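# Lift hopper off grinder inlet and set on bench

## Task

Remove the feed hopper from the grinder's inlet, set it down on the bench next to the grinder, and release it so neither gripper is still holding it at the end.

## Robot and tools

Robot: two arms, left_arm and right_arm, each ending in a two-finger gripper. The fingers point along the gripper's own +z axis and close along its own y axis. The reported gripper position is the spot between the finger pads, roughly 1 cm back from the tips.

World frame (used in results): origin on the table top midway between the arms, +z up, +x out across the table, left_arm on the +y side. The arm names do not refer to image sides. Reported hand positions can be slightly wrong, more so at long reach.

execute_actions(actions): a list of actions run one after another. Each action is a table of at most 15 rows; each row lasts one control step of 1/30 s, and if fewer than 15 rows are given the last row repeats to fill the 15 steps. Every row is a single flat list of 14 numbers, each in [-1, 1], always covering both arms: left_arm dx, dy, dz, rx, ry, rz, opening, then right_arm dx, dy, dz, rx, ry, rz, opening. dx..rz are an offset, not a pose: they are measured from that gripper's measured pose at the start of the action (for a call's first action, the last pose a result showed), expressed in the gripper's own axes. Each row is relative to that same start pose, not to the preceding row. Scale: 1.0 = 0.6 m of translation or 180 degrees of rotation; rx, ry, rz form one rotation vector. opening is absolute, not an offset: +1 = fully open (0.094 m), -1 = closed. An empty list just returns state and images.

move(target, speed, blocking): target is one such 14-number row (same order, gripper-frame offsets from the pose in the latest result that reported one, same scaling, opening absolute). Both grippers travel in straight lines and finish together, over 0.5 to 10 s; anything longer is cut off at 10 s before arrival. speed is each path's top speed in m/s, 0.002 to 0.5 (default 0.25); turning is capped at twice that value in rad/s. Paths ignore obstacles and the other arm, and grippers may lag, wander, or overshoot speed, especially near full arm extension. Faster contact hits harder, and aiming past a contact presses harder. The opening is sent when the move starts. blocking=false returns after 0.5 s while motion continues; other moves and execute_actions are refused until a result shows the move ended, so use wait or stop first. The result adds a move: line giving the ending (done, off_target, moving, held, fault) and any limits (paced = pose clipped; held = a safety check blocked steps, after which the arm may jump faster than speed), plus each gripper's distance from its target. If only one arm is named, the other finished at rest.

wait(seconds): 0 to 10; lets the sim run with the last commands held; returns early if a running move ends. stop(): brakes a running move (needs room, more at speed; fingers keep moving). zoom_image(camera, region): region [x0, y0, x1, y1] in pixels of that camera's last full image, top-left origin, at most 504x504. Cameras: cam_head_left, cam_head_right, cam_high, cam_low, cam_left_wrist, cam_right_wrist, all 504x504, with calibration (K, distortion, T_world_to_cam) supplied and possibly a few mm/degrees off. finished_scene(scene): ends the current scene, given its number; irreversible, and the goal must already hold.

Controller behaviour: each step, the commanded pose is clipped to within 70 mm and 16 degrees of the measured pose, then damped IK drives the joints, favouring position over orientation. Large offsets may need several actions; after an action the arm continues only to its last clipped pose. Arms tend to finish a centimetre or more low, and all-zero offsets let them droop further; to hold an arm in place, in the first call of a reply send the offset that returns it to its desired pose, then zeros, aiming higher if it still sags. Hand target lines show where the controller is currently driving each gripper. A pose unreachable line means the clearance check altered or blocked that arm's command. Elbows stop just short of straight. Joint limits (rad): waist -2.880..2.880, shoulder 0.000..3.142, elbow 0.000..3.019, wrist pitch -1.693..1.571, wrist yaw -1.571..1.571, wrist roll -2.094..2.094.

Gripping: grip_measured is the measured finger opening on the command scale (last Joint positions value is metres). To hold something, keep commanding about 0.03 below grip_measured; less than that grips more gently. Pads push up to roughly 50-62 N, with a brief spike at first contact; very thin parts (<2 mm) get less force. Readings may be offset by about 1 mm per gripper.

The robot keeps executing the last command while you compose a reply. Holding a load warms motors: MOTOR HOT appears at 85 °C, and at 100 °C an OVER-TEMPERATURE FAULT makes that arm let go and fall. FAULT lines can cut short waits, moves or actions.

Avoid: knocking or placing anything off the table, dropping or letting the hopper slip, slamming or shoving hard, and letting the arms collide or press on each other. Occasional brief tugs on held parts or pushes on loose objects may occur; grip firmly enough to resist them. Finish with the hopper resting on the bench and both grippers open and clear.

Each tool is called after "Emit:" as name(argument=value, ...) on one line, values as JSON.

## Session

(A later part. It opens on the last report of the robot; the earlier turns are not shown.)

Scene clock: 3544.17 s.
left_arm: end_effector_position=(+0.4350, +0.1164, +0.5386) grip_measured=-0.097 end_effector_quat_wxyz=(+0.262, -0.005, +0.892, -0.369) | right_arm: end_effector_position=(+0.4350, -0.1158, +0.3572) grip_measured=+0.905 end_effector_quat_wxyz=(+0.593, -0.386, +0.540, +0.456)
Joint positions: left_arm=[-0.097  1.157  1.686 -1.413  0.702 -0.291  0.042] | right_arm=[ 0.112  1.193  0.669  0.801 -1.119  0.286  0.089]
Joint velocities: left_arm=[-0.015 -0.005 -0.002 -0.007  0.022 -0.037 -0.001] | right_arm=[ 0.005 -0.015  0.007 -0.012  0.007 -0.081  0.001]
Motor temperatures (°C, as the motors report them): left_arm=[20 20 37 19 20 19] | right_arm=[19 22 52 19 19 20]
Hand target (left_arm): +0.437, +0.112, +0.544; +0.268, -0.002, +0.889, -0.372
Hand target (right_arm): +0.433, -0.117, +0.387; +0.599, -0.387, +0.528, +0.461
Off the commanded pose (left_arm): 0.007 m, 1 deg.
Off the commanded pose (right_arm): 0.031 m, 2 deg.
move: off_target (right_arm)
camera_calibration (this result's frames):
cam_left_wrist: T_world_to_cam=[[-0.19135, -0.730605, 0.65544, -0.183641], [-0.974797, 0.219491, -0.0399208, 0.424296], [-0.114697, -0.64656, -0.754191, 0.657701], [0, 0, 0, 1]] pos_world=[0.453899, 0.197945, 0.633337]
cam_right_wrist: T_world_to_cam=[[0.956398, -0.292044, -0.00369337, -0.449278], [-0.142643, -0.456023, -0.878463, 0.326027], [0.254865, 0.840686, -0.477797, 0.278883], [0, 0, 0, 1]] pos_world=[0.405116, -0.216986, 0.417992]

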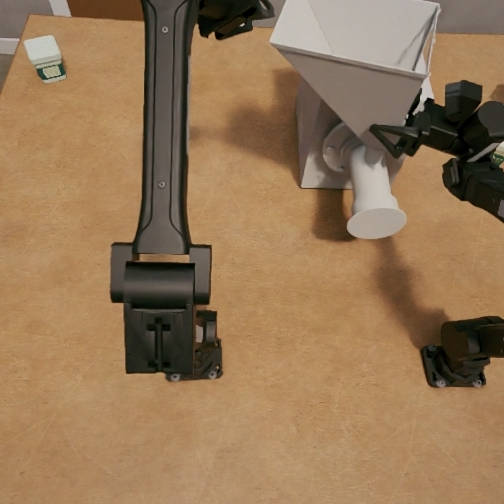

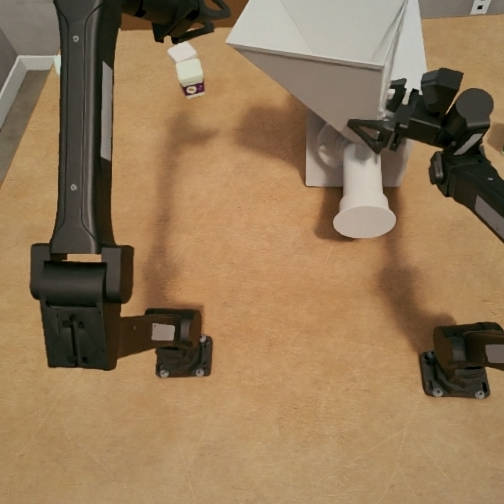

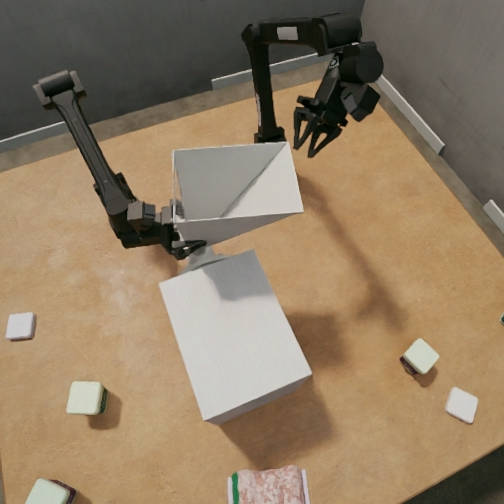

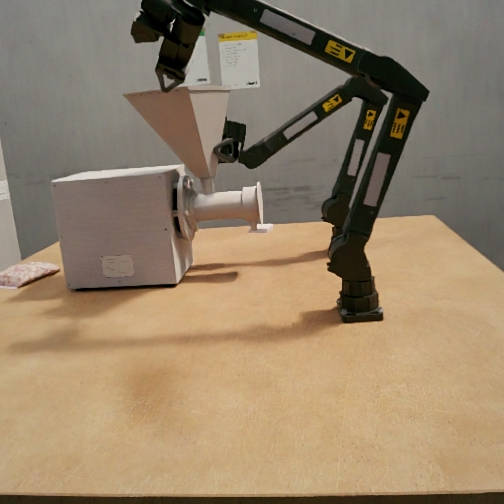

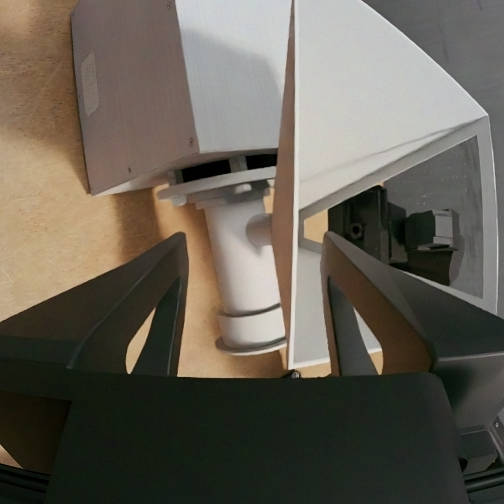

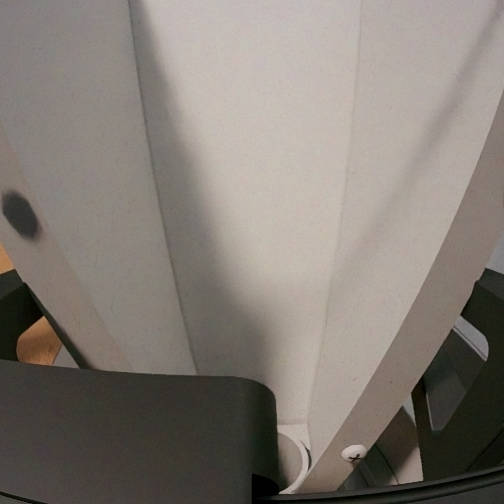

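Emit:
move(target=[-0.0055,-0.021,0.093,0,0,0,-0.1, -0.049,0.001,0.008,0,0,0,0.4], speed=0.05)

Scene clock: 3556.93 s.
left_arm: end_effector_position=(+0.4588, +0.0773, +0.5121) grip_measured=-0.097 end_effector_quat_wxyz=(+0.258, -0.007, +0.894, -0.366) | right_arm: end_effector_position=(+0.4359, -0.1151, +0.3565) grip_measured=+0.901 end_effector_quat_wxyz=(+0.588, -0.386, +0.551, +0.450)
Joint positions: left_arm=[-0.214  1.182  1.623 -1.27   0.62  -0.4    0.042] | right_arm=[ 0.115  1.173  0.678  0.708 -1.109  0.234  0.089]
Joint velocities: left_arm=[-0.005 -0.005  0.002  0.007  0.007 -0.037  0.   ] | right_arm=[-0.024  0.015  0.002 -0.017  0.007  0.007  0.001]
Motor temperatures (°C, as the motors report them): left_arm=[20 20 36 19 19 19] | right_arm=[19 22 52 19 19 20]
Hand target (left_arm): +0.462, +0.072, +0.516; +0.262, -0.005, +0.892, -0.369
Hand target (right_arm): +0.434, -0.115, +0.387; +0.593, -0.386, +0.540, +0.456
Off the commanded pose (left_arm): 0.008 m, 1 deg.
Off the commanded pose (right_arm): 0.031 m, 2 deg.
move: off_target (right_arm)
camera_calibration (this result's frames):
cam_left_wrist: T_world_to_cam=[[-0.182968, -0.735435, 0.652425, -0.192177], [-0.975549, 0.218013, -0.0278345, 0.449337], [-0.121767, -0.641565, -0.757342, 0.619653], [0, 0, 0, 1]] pos_world=[0.478641, 0.158253, 0.607178]
cam_right_wrist: T_world_to_cam=[[0.952802, -0.303396, -0.0109474, -0.447085], [-0.160713, -0.473463, -0.866028, 0.327239], [0.257566, 0.826912, -0.499876, 0.282815], [0, 0, 0, 1]] pos_world=[0.405731, -0.214571, 0.419876]

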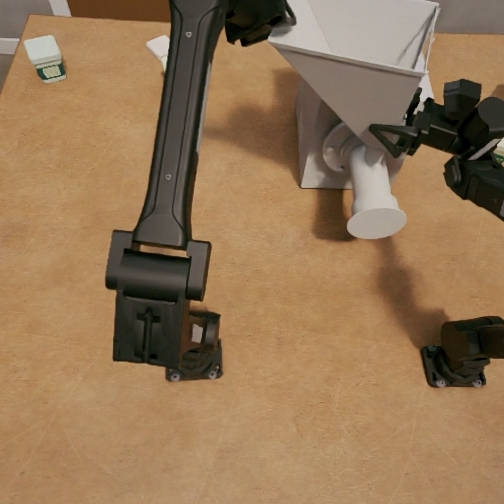

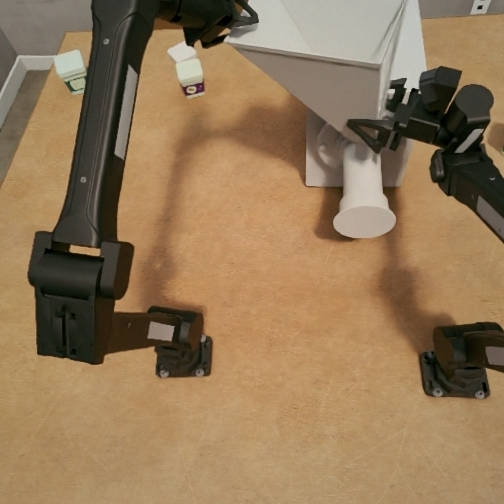

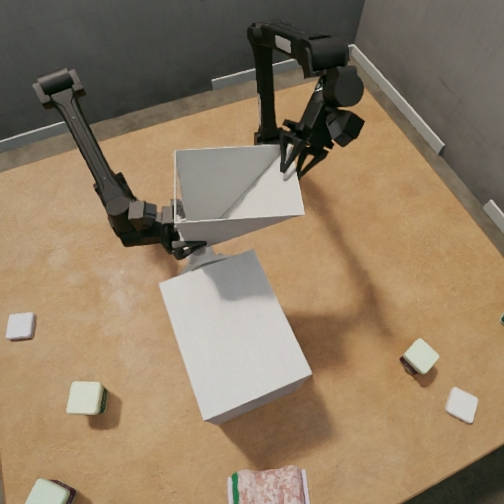

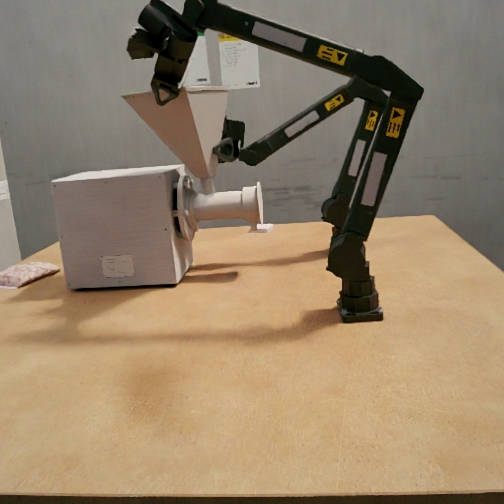

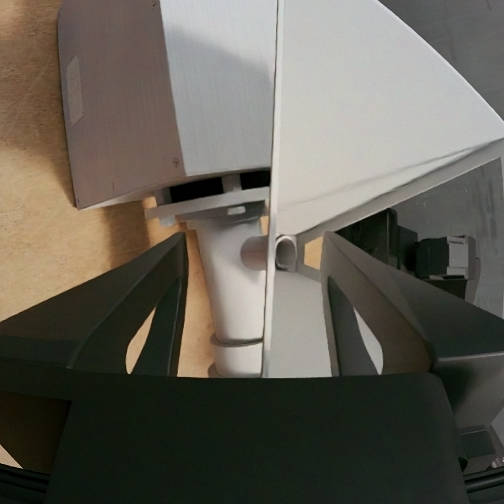

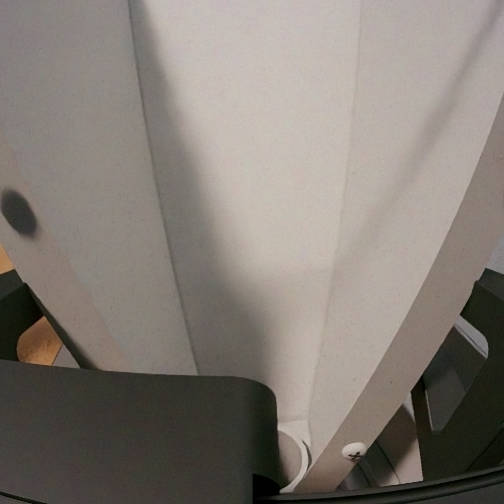

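Emit:
move(target=[-0.0055,-0.012,0.06,0,0,0,-0.1, -0.049,0.001,0.008,0,-0.04,0,0.4], speed=0.04)

Scene clock: 3567.87 s.
left_arm: end_effector_position=(+0.4716, +0.0657, +0.5071) grip_measured=-0.097 end_effector_quat_wxyz=(+0.272, -0.013, +0.892, -0.361) | right_arm: end_effector_position=(+0.4387, -0.1157, +0.3597) grip_measured=+0.898 end_effector_quat_wxyz=(+0.610, -0.360, +0.532, +0.465)
Joint positions: left_arm=[-0.251  1.19   1.604 -1.195  0.573 -0.446  0.042] | right_arm=[ 0.12   1.224  0.651  0.943 -1.066  0.383  0.089]
Joint velocities: left_arm=[-0.005 -0.005 -0.022 -0.002  0.037  0.066  0.001] | right_arm=[-0.024 -0.005 -0.022  0.012  0.022 -0.007 -0.   ]
Motor temperatures (°C, as the motors report them): left_arm=[20 20 35 19 19 19] | right_arm=[19 22 52 19 19 20]
Hand target (left_arm): +0.477, +0.050, +0.497; +0.258, -0.007, +0.894, -0.365
Hand target (right_arm): +0.437, -0.114, +0.386; +0.621, -0.358, +0.515, +0.471
Off the commanded pose (left_arm): 0.020 m, 2 deg.
Off the commanded pose (right_arm): 0.027 m, 3 deg.
move: off_target (left_arm, right_arm)
camera_calibration (this result's frames):
cam_left_wrist: T_world_to_cam=[[-0.180261, -0.742024, 0.645683, -0.192514], [-0.979489, 0.195506, -0.0487758, 0.478179], [-0.0900423, -0.641232, -0.762046, 0.597348], [0, 0, 0, 1]] pos_world=[0.487454, 0.146701, 0.602834]
cam_right_wrist: T_world_to_cam=[[0.948216, -0.316706, -0.0241718, -0.444665], [-0.156252, -0.398851, -0.903606, 0.350349], [0.276537, 0.86059, -0.427683, 0.253813], [0, 0, 0, 1]] pos_world=[0.406193, -0.21952, 0.41438]

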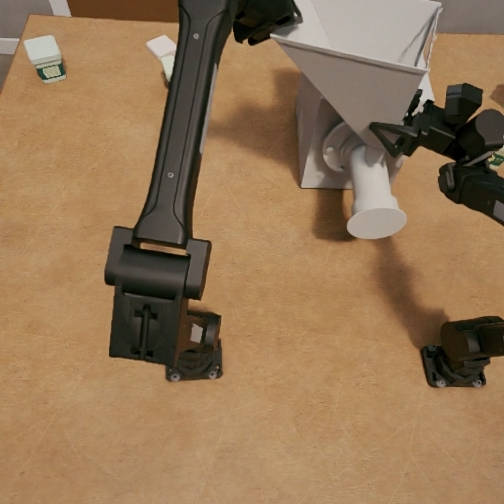

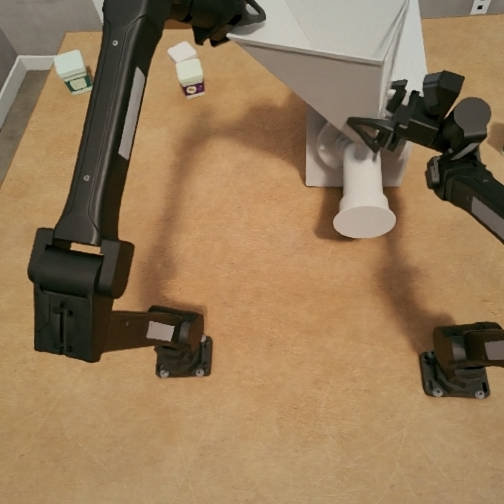

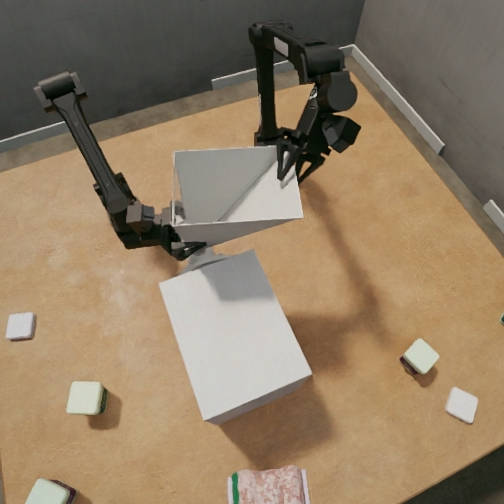

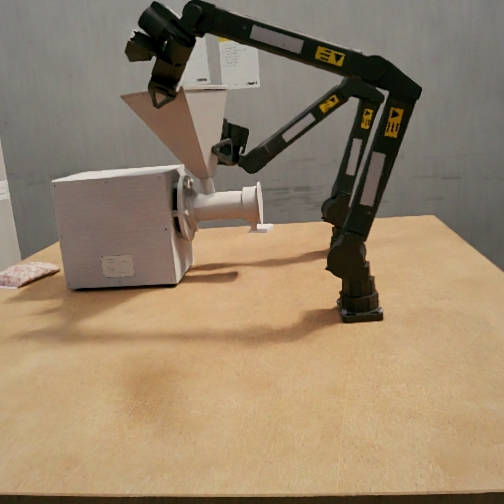

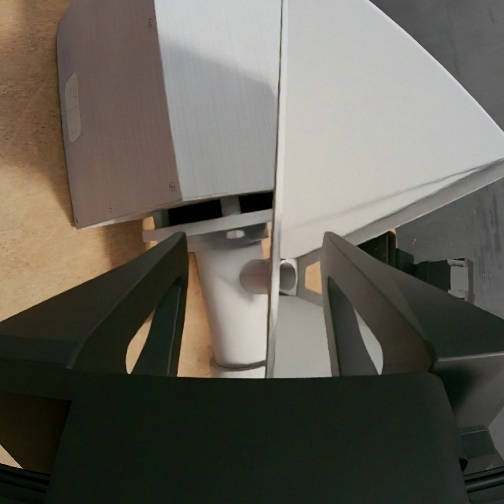

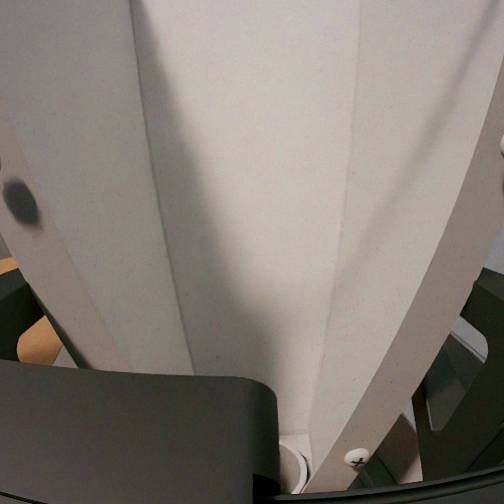

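Emit:
zoom_image(camera="cam_high", region=[200, 60, 400, 240])

Emit:
zoom_image(camera="cam_low", region=[90, 0, 290, 200])

Region (200, 60, 400, 240) of cam_high's 504x504 image, scaled by 2.520, with more detail than that image has; it fills the top 454 rows of this view, and the rest is white.

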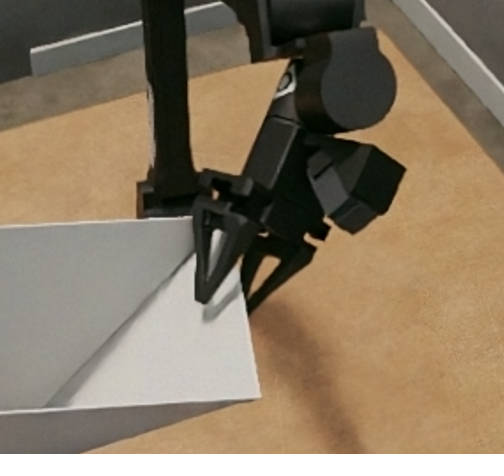

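Region (90, 0, 290, 200) of cam_low's 504x504 image, scaled by 2.520, with more detail than that image has.

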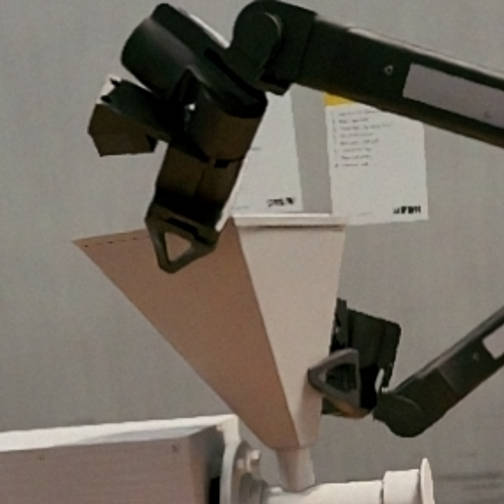

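Emit:
execute_actions(actions=[[[0,0,-0.01,0,0,0,-1.0, -0.045,0.001,0.008,0,-0.02,0,0.4]], [[0,0,0,0,0,0,-1.0, -0.045,0.001,0.008,0,-0.02,0,0.4]]])

Scene clock: 3584.03 s.
left_arm: end_effector_position=(+0.4685, +0.0621, +0.5109) grip_measured=-0.970 end_effector_quat_wxyz=(+0.267, -0.010, +0.888, -0.375) | right_arm: end_effector_position=(+0.4384, -0.1148, +0.3600) grip_measured=+0.896 end_effector_quat_wxyz=(+0.615, -0.355, +0.522, +0.472)
Joint positions: left_arm=[-0.25   1.187  1.604 -1.191  0.604 -0.455  0.001] | right_arm=[ 0.124  1.248  0.645  1.028 -1.058  0.433  0.089]
Joint velocities: left_arm=[-0.005  0.005 -0.007  0.007 -0.007 -0.022  0.   ] | right_arm=[ 0.005 -0.015 -0.017  0.017 -0.125  0.066 -0.   ]
Motor temperatures (°C, as the motors report them): left_arm=[20 20 34 19 19 19] | right_arm=[19 22 51 19 20 20]
Hand target (left_arm): +0.469, +0.063, +0.510; +0.269, -0.008, +0.889, -0.370
Hand target (right_arm): +0.438, -0.115, +0.387; +0.628, -0.345, +0.507, +0.479
Off the commanded pose (left_arm): 0.002 m, 1 deg.
Off the commanded pose (right_arm): 0.027 m, 3 deg.
camera_calibration (this result's frames):
cam_left_wrist: T_world_to_cam=[[-0.190071, -0.721487, 0.66583, -0.205166], [-0.976371, 0.209941, -0.0512297, 0.474905], [-0.102823, -0.659834, -0.744343, 0.595755], [0, 0, 0, 1]] pos_world=[0.485945, 0.145373, 0.604381]
cam_right_wrist: T_world_to_cam=[[0.950355, -0.310135, -0.0253372, -0.443851], [-0.14689, -0.375353, -0.915168, 0.35376], [0.274315, 0.873457, -0.402275, 0.246529], [0, 0, 0, 1]] pos_world=[0.406153, -0.220201, 0.411677]

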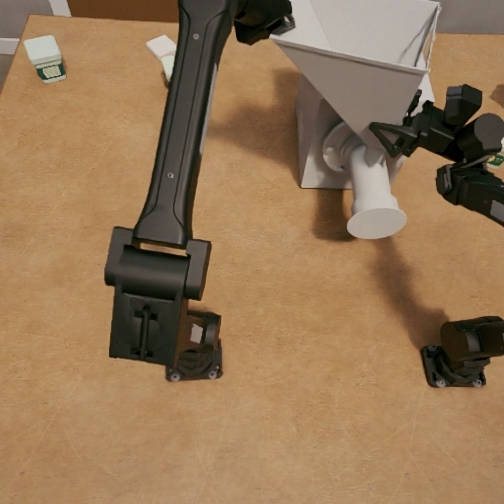

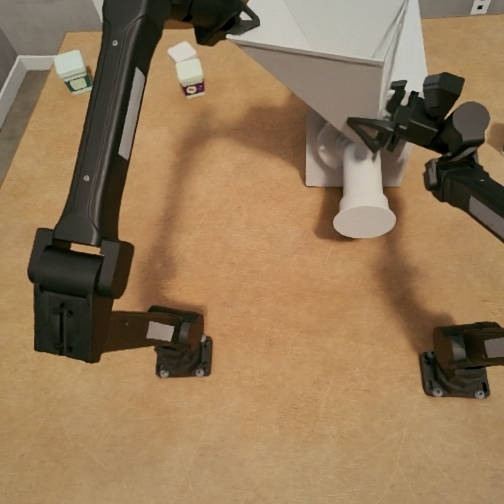

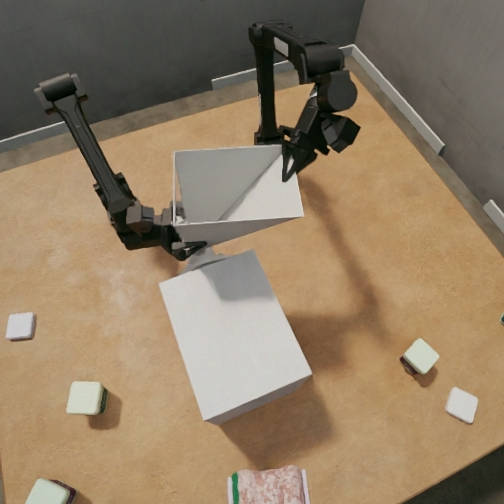

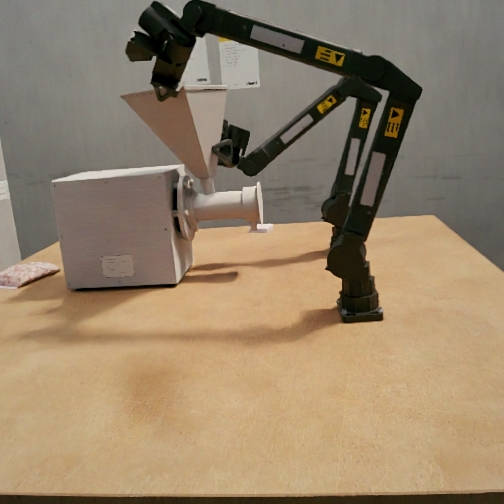

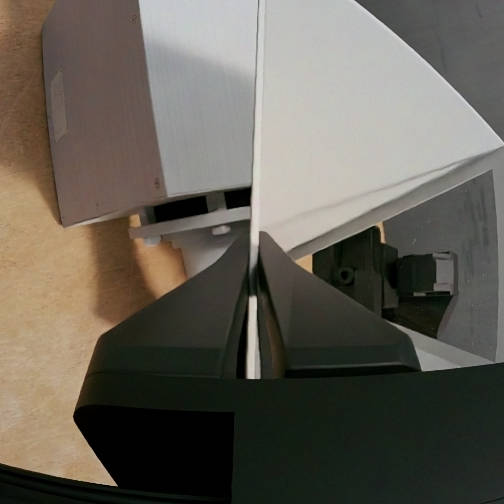

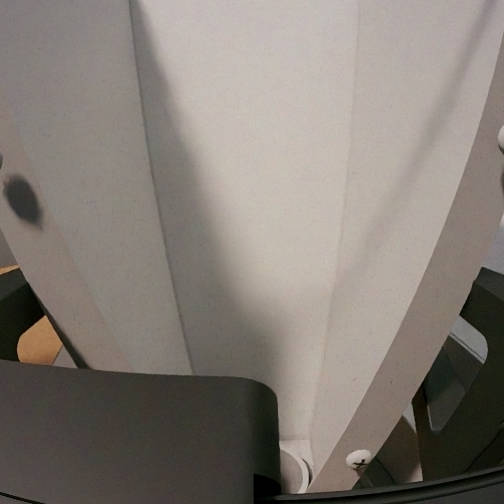

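Emit:
execute_actions(actions=[])

Scene clock: 3599.60 s.
left_arm: end_effector_position=(+0.4685, +0.0621, +0.5109) grip_measured=-0.970 end_effector_quat_wxyz=(+0.267, -0.010, +0.888, -0.375) | right_arm: end_effector_position=(+0.4384, -0.1148, +0.3600) grip_measured=+0.896 end_effector_quat_wxyz=(+0.615, -0.355, +0.522, +0.472)
Joint positions: left_arm=[-0.25   1.187  1.604 -1.191  0.604 -0.455  0.001] | right_arm=[ 0.124  1.248  0.645  1.028 -1.058  0.433  0.089]
Joint velocities: left_arm=[ 0.005 -0.024 -0.007  0.002  0.007  0.037  0.001] | right_arm=[-0.005 -0.015 -0.002  0.032  0.007  0.037 -0.001]
Motor temperatures (°C, as the motors report them): left_arm=[20 21 34 19 19 19] | right_arm=[19 22 50 19 21 20]
Hand target (left_arm): +0.469, +0.063, +0.510; +0.269, -0.008, +0.889, -0.370
Hand target (right_arm): +0.438, -0.115, +0.387; +0.628, -0.345, +0.507, +0.479
Off the commanded pose (left_arm): 0.002 m, 1 deg.
Off the commanded pose (right_arm): 0.027 m, 3 deg.
camera_calibration (this result's frames):
cam_left_wrist: T_world_to_cam=[[-0.190071, -0.721487, 0.66583, -0.205166], [-0.976371, 0.209941, -0.0512297, 0.474905], [-0.102823, -0.659834, -0.744343, 0.595755], [0, 0, 0, 1]] pos_world=[0.485945, 0.145373, 0.604381]
cam_right_wrist: T_world_to_cam=[[0.950355, -0.310135, -0.0253372, -0.443851], [-0.14689, -0.375353, -0.915168, 0.35376], [0.274315, 0.873457, -0.402275, 0.246529], [0, 0, 0, 1]] pos_world=[0.406153, -0.220201, 0.411677]

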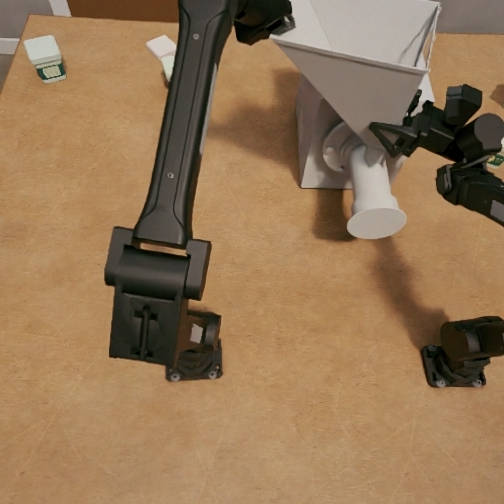

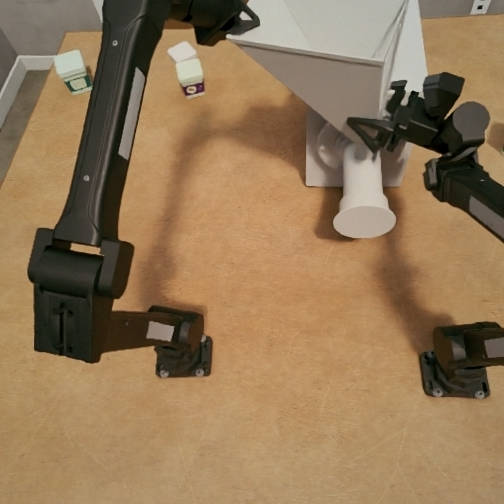

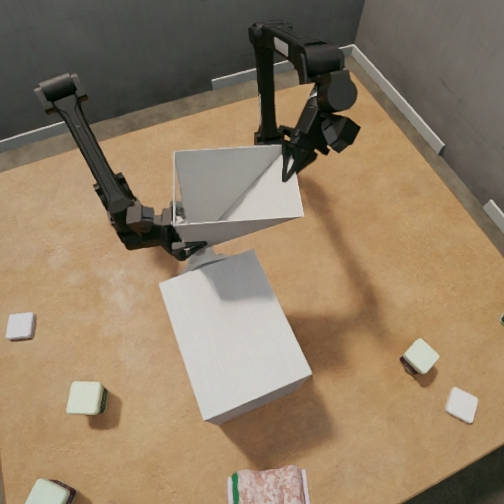

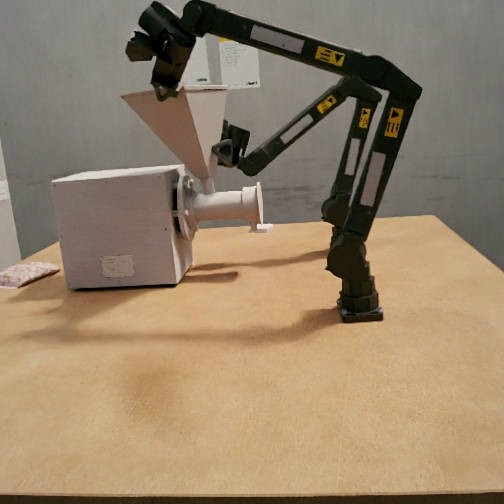

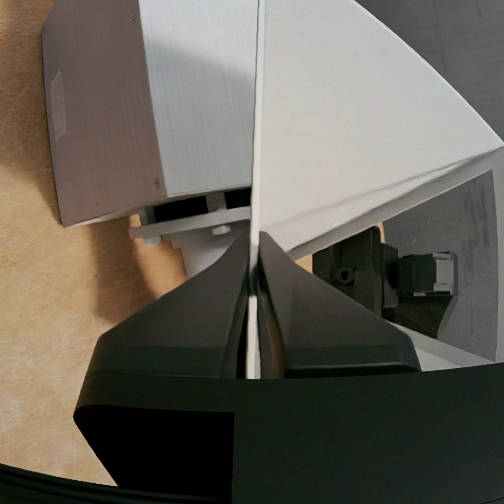

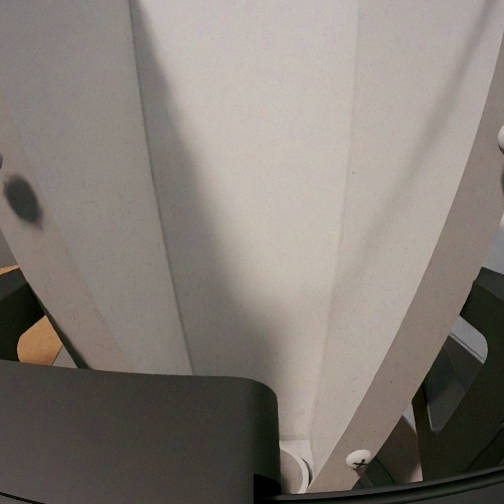

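Emit:
execute_actions(actions=[[[-0.03,-0.045,-0.039,0,0,0,-1.0,-0.08,0.001,0.016,0,-0.03,0,0.4]],[[-0.04,-0.056,-0.048,0,0,0,-1.0,-0.1,0.001,0.02,0,-0.03,0,0.4]],[[-0.055,-0.078,-0.068,0,0,0,-1.0,-0.115,0.001,0.023,0,-0.03,0,0.4]]])

Scene clock: 3610.30 s.
left_arm: end_effector_position=(+0.4693, +0.0520, +0.5212) grip_measured=-0.966 end_effector_quat_wxyz=(+0.162, +0.048, +0.922, -0.347) | right_arm: end_effector_position=(+0.4385, -0.1189, +0.3627) grip_measured=+0.892 end_effector_quat_wxyz=(+0.622, -0.342, +0.523, +0.472)
Joint positions: left_arm=[-0.261  1.388  1.916 -1.605  0.64  -0.246  0.002] | right_arm=[ 0.12   1.241  0.635  1.05  -1.034  0.457  0.089]
Joint velocities: left_arm=[-0.005  0.005  0.022 -0.017 -0.066 -0.007 -0.   ] | right_arm=[-0.005 -0.015  0.002 -0.002 -0.022 -0.007 -0.   ]
Motor temperatures (°C, as the motors report them): left_arm=[20 21 35 19 19 19] | right_arm=[19 22 50 19 21 20]
Hand target (left_arm): +0.467, +0.053, +0.585; +0.216, +0.020, +0.904, -0.368
Hand target (right_arm): +0.436, -0.123, +0.431; +0.645, -0.324, +0.492, +0.487
Off the commanded pose (left_arm): 0.068 m, 8 deg.
Off the commanded pose (right_arm): 0.070 m, 5 deg.
camera_calibration (this result's frames):
cam_left_wrist: T_world_to_cam=[[-0.20947, -0.755253, 0.621059, -0.185001], [-0.92081, 0.366056, 0.134581, 0.347226], [-0.328985, -0.543687, -0.772123, 0.711447], [0, 0, 0, 1]] pos_world=[0.515032, 0.119977, 0.617491]
cam_right_wrist: T_world_to_cam=[[0.943121, -0.330303, -0.0377313, -0.439873], [-0.160498, -0.352977, -0.921763, 0.365707], [0.291143, 0.87539, -0.385913, 0.238097], [0, 0, 0, 1]] pos_world=[0.404228, -0.224632, 0.412383]

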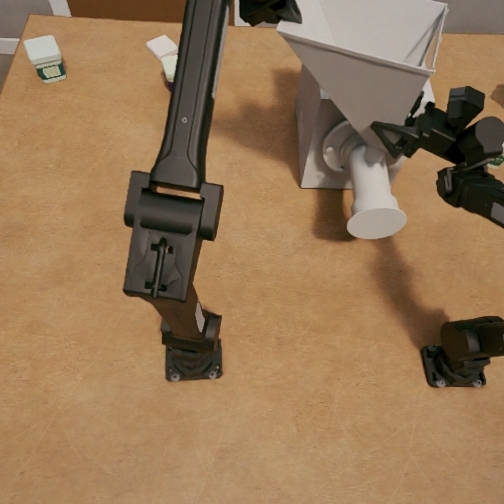

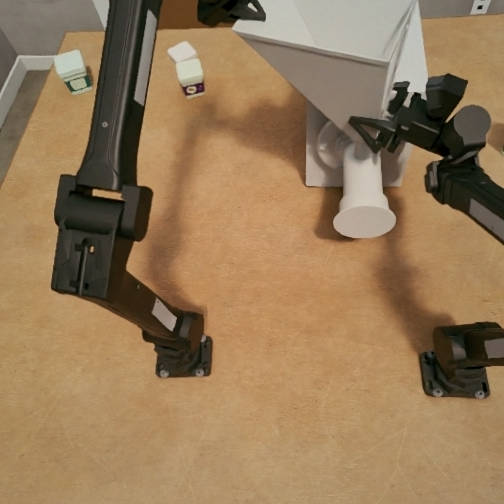

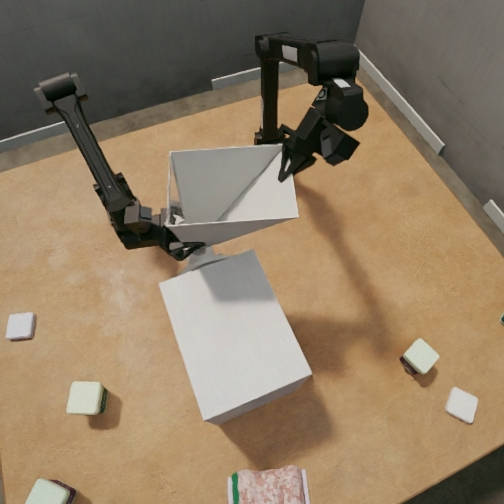

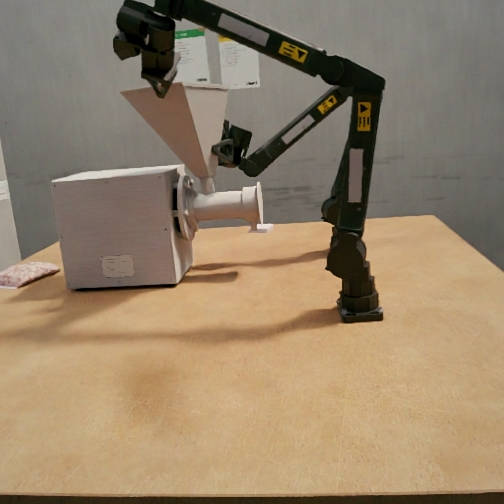

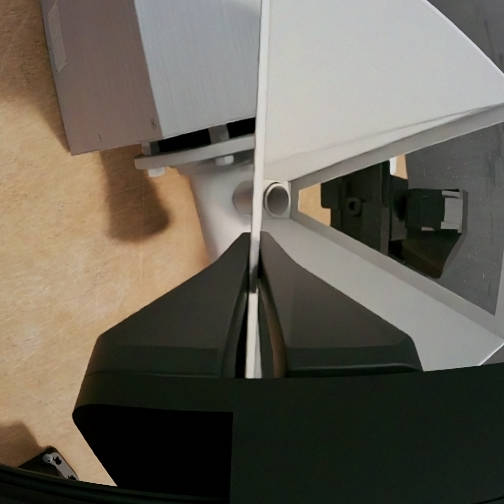

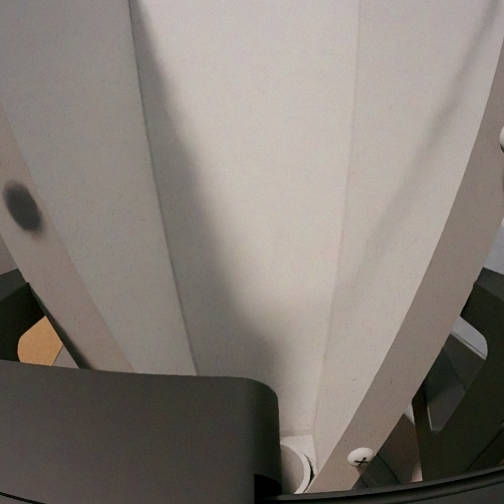

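Emit:
zoom_image(camera="cam_low", region=[150, 130, 290, 250])

Emit:
zoom_image(camera="cam_head_left", region=[290, 90, 450, 250])

Emit:
zoom_image(camera="cam_left_wrist", region=[120, 100, 420, 300])

Region (150, 130, 290, 250) of cam_low's 504x504 image, scaled by 3.600, with more detail than that image has; it fills the top 432 rows of this view, and the rest is white.

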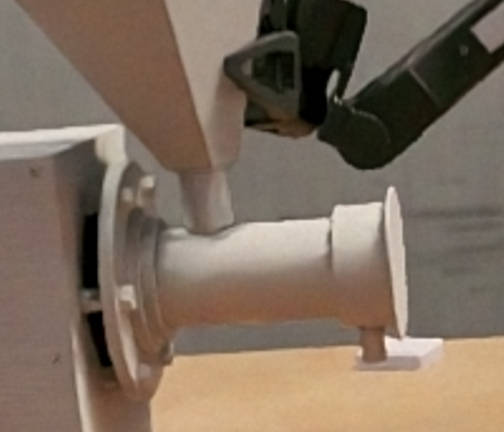

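Region (290, 90, 450, 250) of cam_head_left's 504x504 image, scaled by 3.150, with more detail than that image has.

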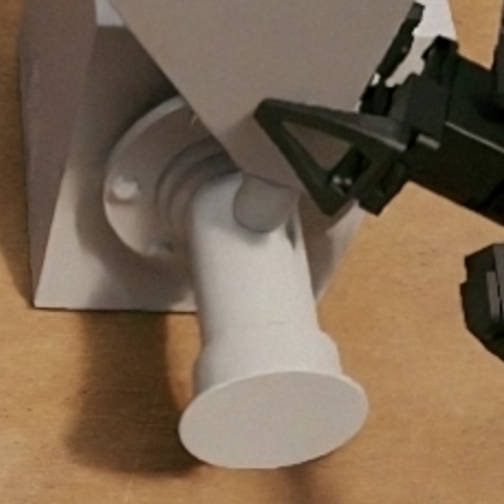

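Region (120, 100, 420, 300) of cam_left_wrist's 504x504 image, scaled by 1.680, with more detail than that image has.

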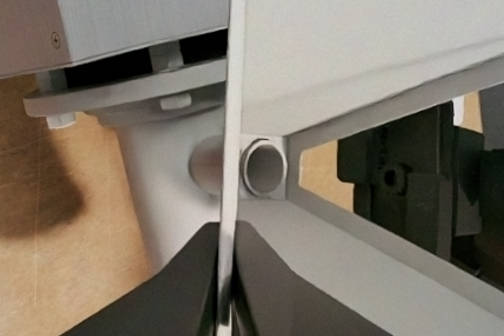

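Emit:
zoom_image(camera="cam_head_right", region=[200, 0, 504, 200])

Emit:
zoom_image(camera="cam_high", region=[90, 110, 370, 310])

Region (200, 0, 504, 200) of cam_head_right's 504x504 image, scaled by 1.658, with more detail than that image has; it fills the top 332 rows of this view, and the rest is white.

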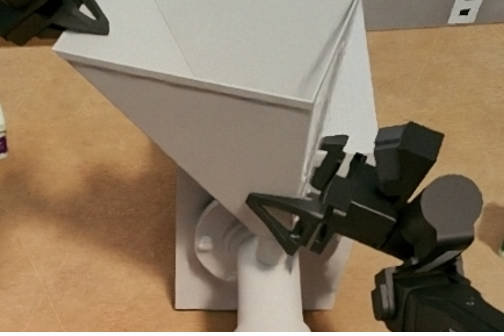

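Region (90, 110, 370, 310) of cam_high's 504x504 image, scaled by 1.800, with more detail than that image has; it fills the top 360 rows of this view, and the rest is white.

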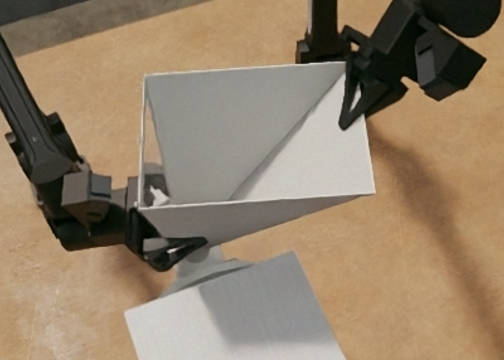

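Emit:
execute_actions(actions=[[[0,0,0,0,0,0,-1.0,-0.04,0.0,0.008,0,-0.02,0,0.4]],[[0,0,0,0,0,0,-1.0,0,0,0,0,0,0,0.4]]])

Scene clock: 3731.30 s.
left_arm: end_effector_position=(+0.4690, +0.0515, +0.5194) grip_measured=-0.967 end_effector_quat_wxyz=(+0.161, +0.057, +0.920, -0.352) | right_arm: end_effector_position=(+0.4379, -0.1188, +0.3596) grip_measured=+0.892 end_effector_quat_wxyz=(+0.627, -0.339, +0.518, +0.472)
Joint positions: left_arm=[-0.257  1.388  1.908 -1.604  0.657 -0.225  0.002] | right_arm=[ 0.122  1.254  0.625  1.091 -1.024  0.469  0.089]
Joint velocities: left_arm=[-0.005  0.005  0.007  0.007  0.022  0.022  0.001] | right_arm=[-0.015  0.005  0.012 -0.007  0.007 -0.037 -0.001]
Motor temperatures (°C, as the motors report them): left_arm=[20 21 48 19 19 21] | right_arm=[19 23 55 19 25 23]
Hand target (left_arm): +0.469, +0.052, +0.519; +0.161, +0.055, +0.921, -0.350
Hand target (right_arm): +0.438, -0.119, +0.361; +0.627, -0.339, +0.518, +0.473
Off the commanded pose (left_arm): 0.000 m, 0 deg.
Off the commanded pose (right_arm): 0.002 m, 0 deg.
camera_calibration (this result's frames):
cam_left_wrist: T_world_to_cam=[[-0.225931, -0.746337, 0.626049, -0.179639], [-0.914225, 0.384363, 0.128285, 0.346669], [-0.336374, -0.543366, -0.769159, 0.711529], [0, 0, 0, 1]] pos_world=[0.515687, 0.119303, 0.615269]
cam_right_wrist: T_world_to_cam=[[0.942272, -0.333089, -0.0342796, -0.440608], [-0.15485, -0.342695, -0.926597, 0.363286], [0.296892, 0.878414, -0.374491, 0.230755], [0, 0, 0, 1]] pos_world=[0.402918, -0.224964, 0.407931]

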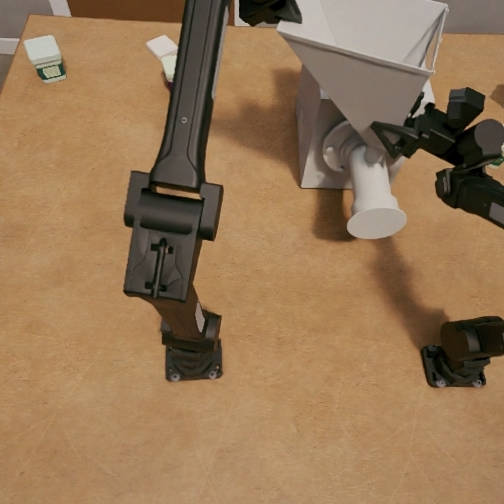

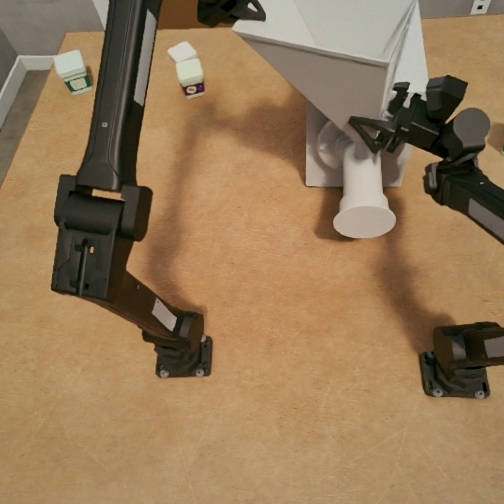

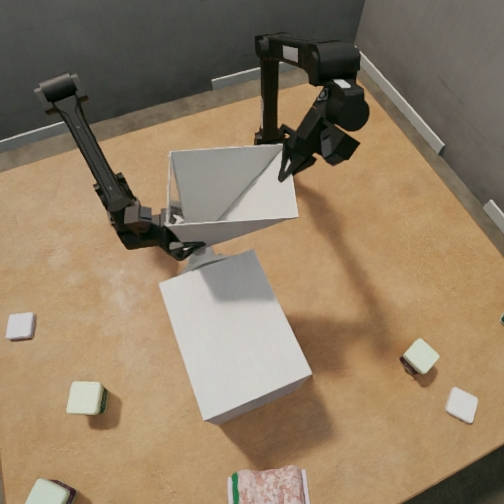

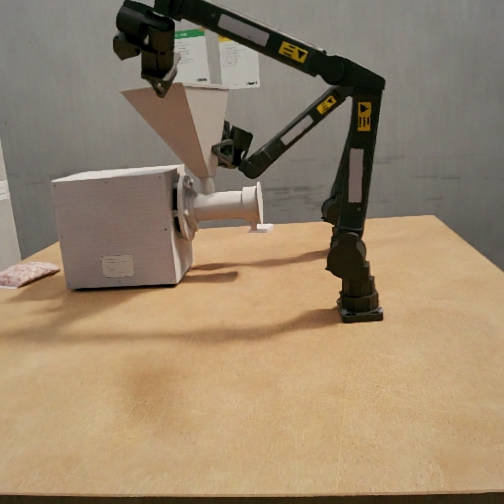

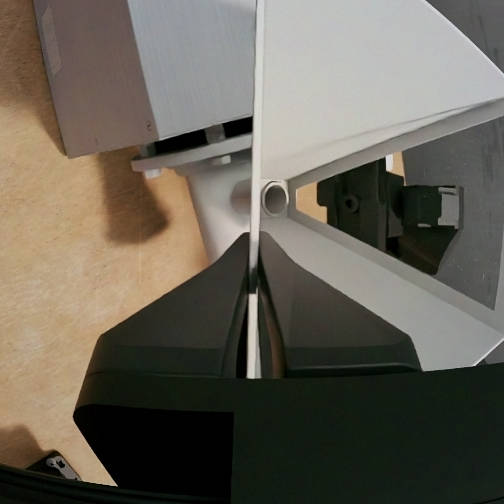

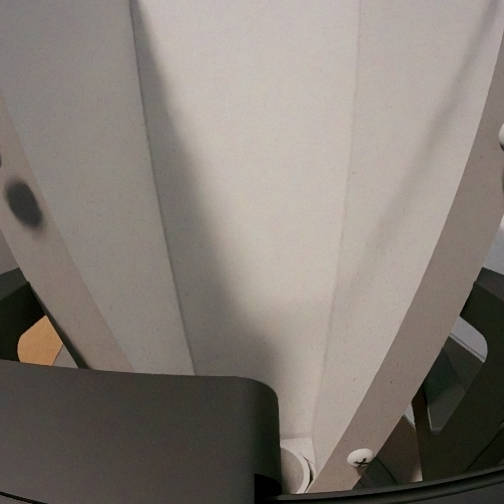

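Emit:
execute_actions(actions=[[[0,0,0,0,0,0,-0.4,-0.03,0.0,0.006,0,-0.02,0,1.0]],[[0,0,0,0,0,0,-0.4,-0.03,0,-0.1,0,-0.01,0,1.0]],[[0,0,0,0,0,0,-0.4,-0.03,0,-0.1,0,-0.01,0,1.0]]])

Scene clock: 3735.33 s.
left_arm: end_effector_position=(+0.4697, +0.0528, +0.5084) grip_measured=-0.402 end_effector_quat_wxyz=(+0.151, +0.052, +0.924, -0.348) | right_arm: end_effector_position=(+0.3955, -0.2447, +0.3668) grip_measured=+1.000 end_effector_quat_wxyz=(+0.661, -0.300, +0.527, +0.442)
Joint positions: left_arm=[-0.256  1.388  1.885 -1.605  0.65  -0.224  0.028] | right_arm=[-0.257  1.188  0.501  1.55  -1.214  0.902  0.094]
Joint velocities: left_arm=[ 0.005  0.015 -0.012  0.007  0.051  0.007 -0.001] | right_arm=[-0.005 -0.005  0.007  0.002 -0.022  0.022  0.   ]
Motor temperatures (°C, as the motors report them): left_arm=[20 21 45 19 19 21] | right_arm=[19 23 54 19 25 23]
Hand target (left_arm): +0.470, +0.053, +0.511; +0.154, +0.053, +0.923, -0.348
Hand target (right_arm): +0.394, -0.242, +0.368; +0.658, -0.301, +0.525, +0.448
Off the commanded pose (left_arm): 0.003 m, 0 deg.
Off the commanded pose (right_arm): 0.004 m, 6 deg.
joint sent to its limit (right arm) — the command would take joint 4 (wrist pitch) past its upper limit, so that joint was sent only as far as its limit.
camera_calibration (this result's frames):
cam_left_wrist: T_world_to_cam=[[-0.208752, -0.753737, 0.62314, -0.177783], [-0.912567, 0.379228, 0.152996, 0.33517], [-0.351631, -0.536719, -0.767, 0.709763], [0, 0, 0, 1]] pos_world=[0.518327, 0.119836, 0.603893]
cam_right_wrist: T_world_to_cam=[[0.897265, -0.439753, -0.039148, -0.448891], [-0.18368, -0.291197, -0.938864, 0.348722], [0.401469, 0.849601, -0.342055, 0.296334], [0, 0, 0, 1]] pos_world=[0.347859, -0.34762, 0.411192]

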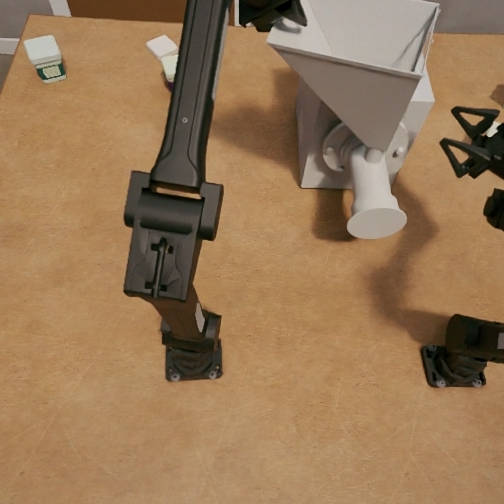

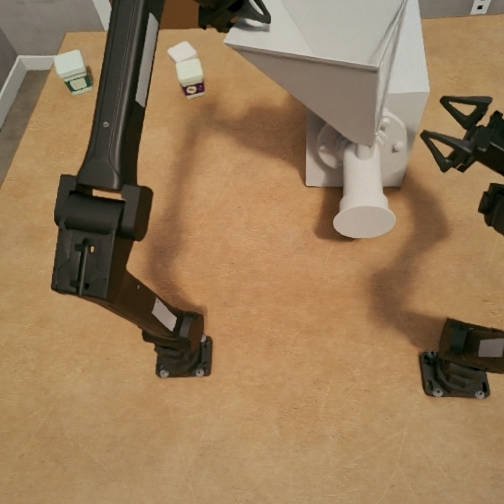

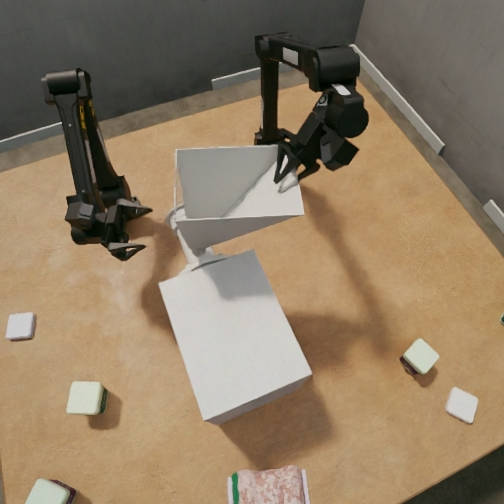

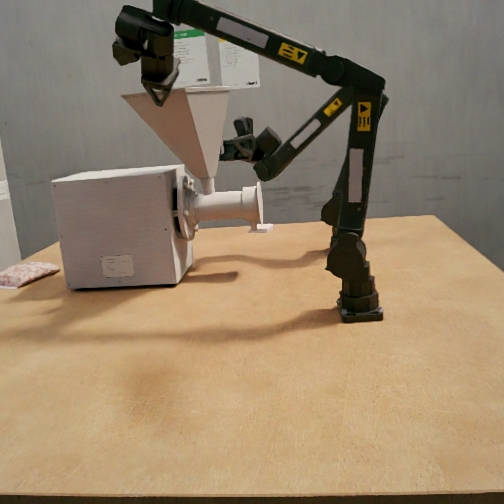

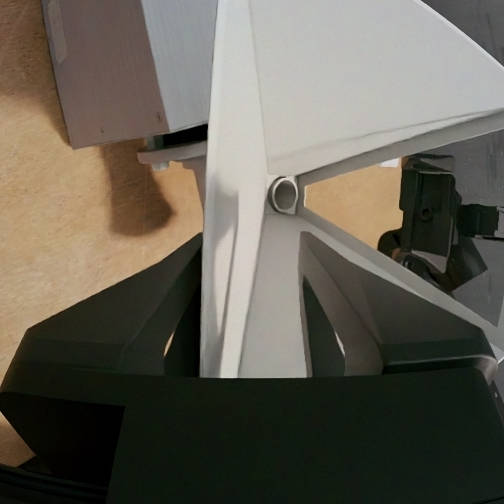

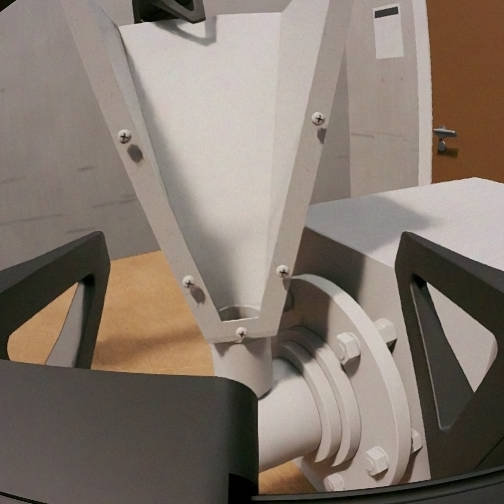

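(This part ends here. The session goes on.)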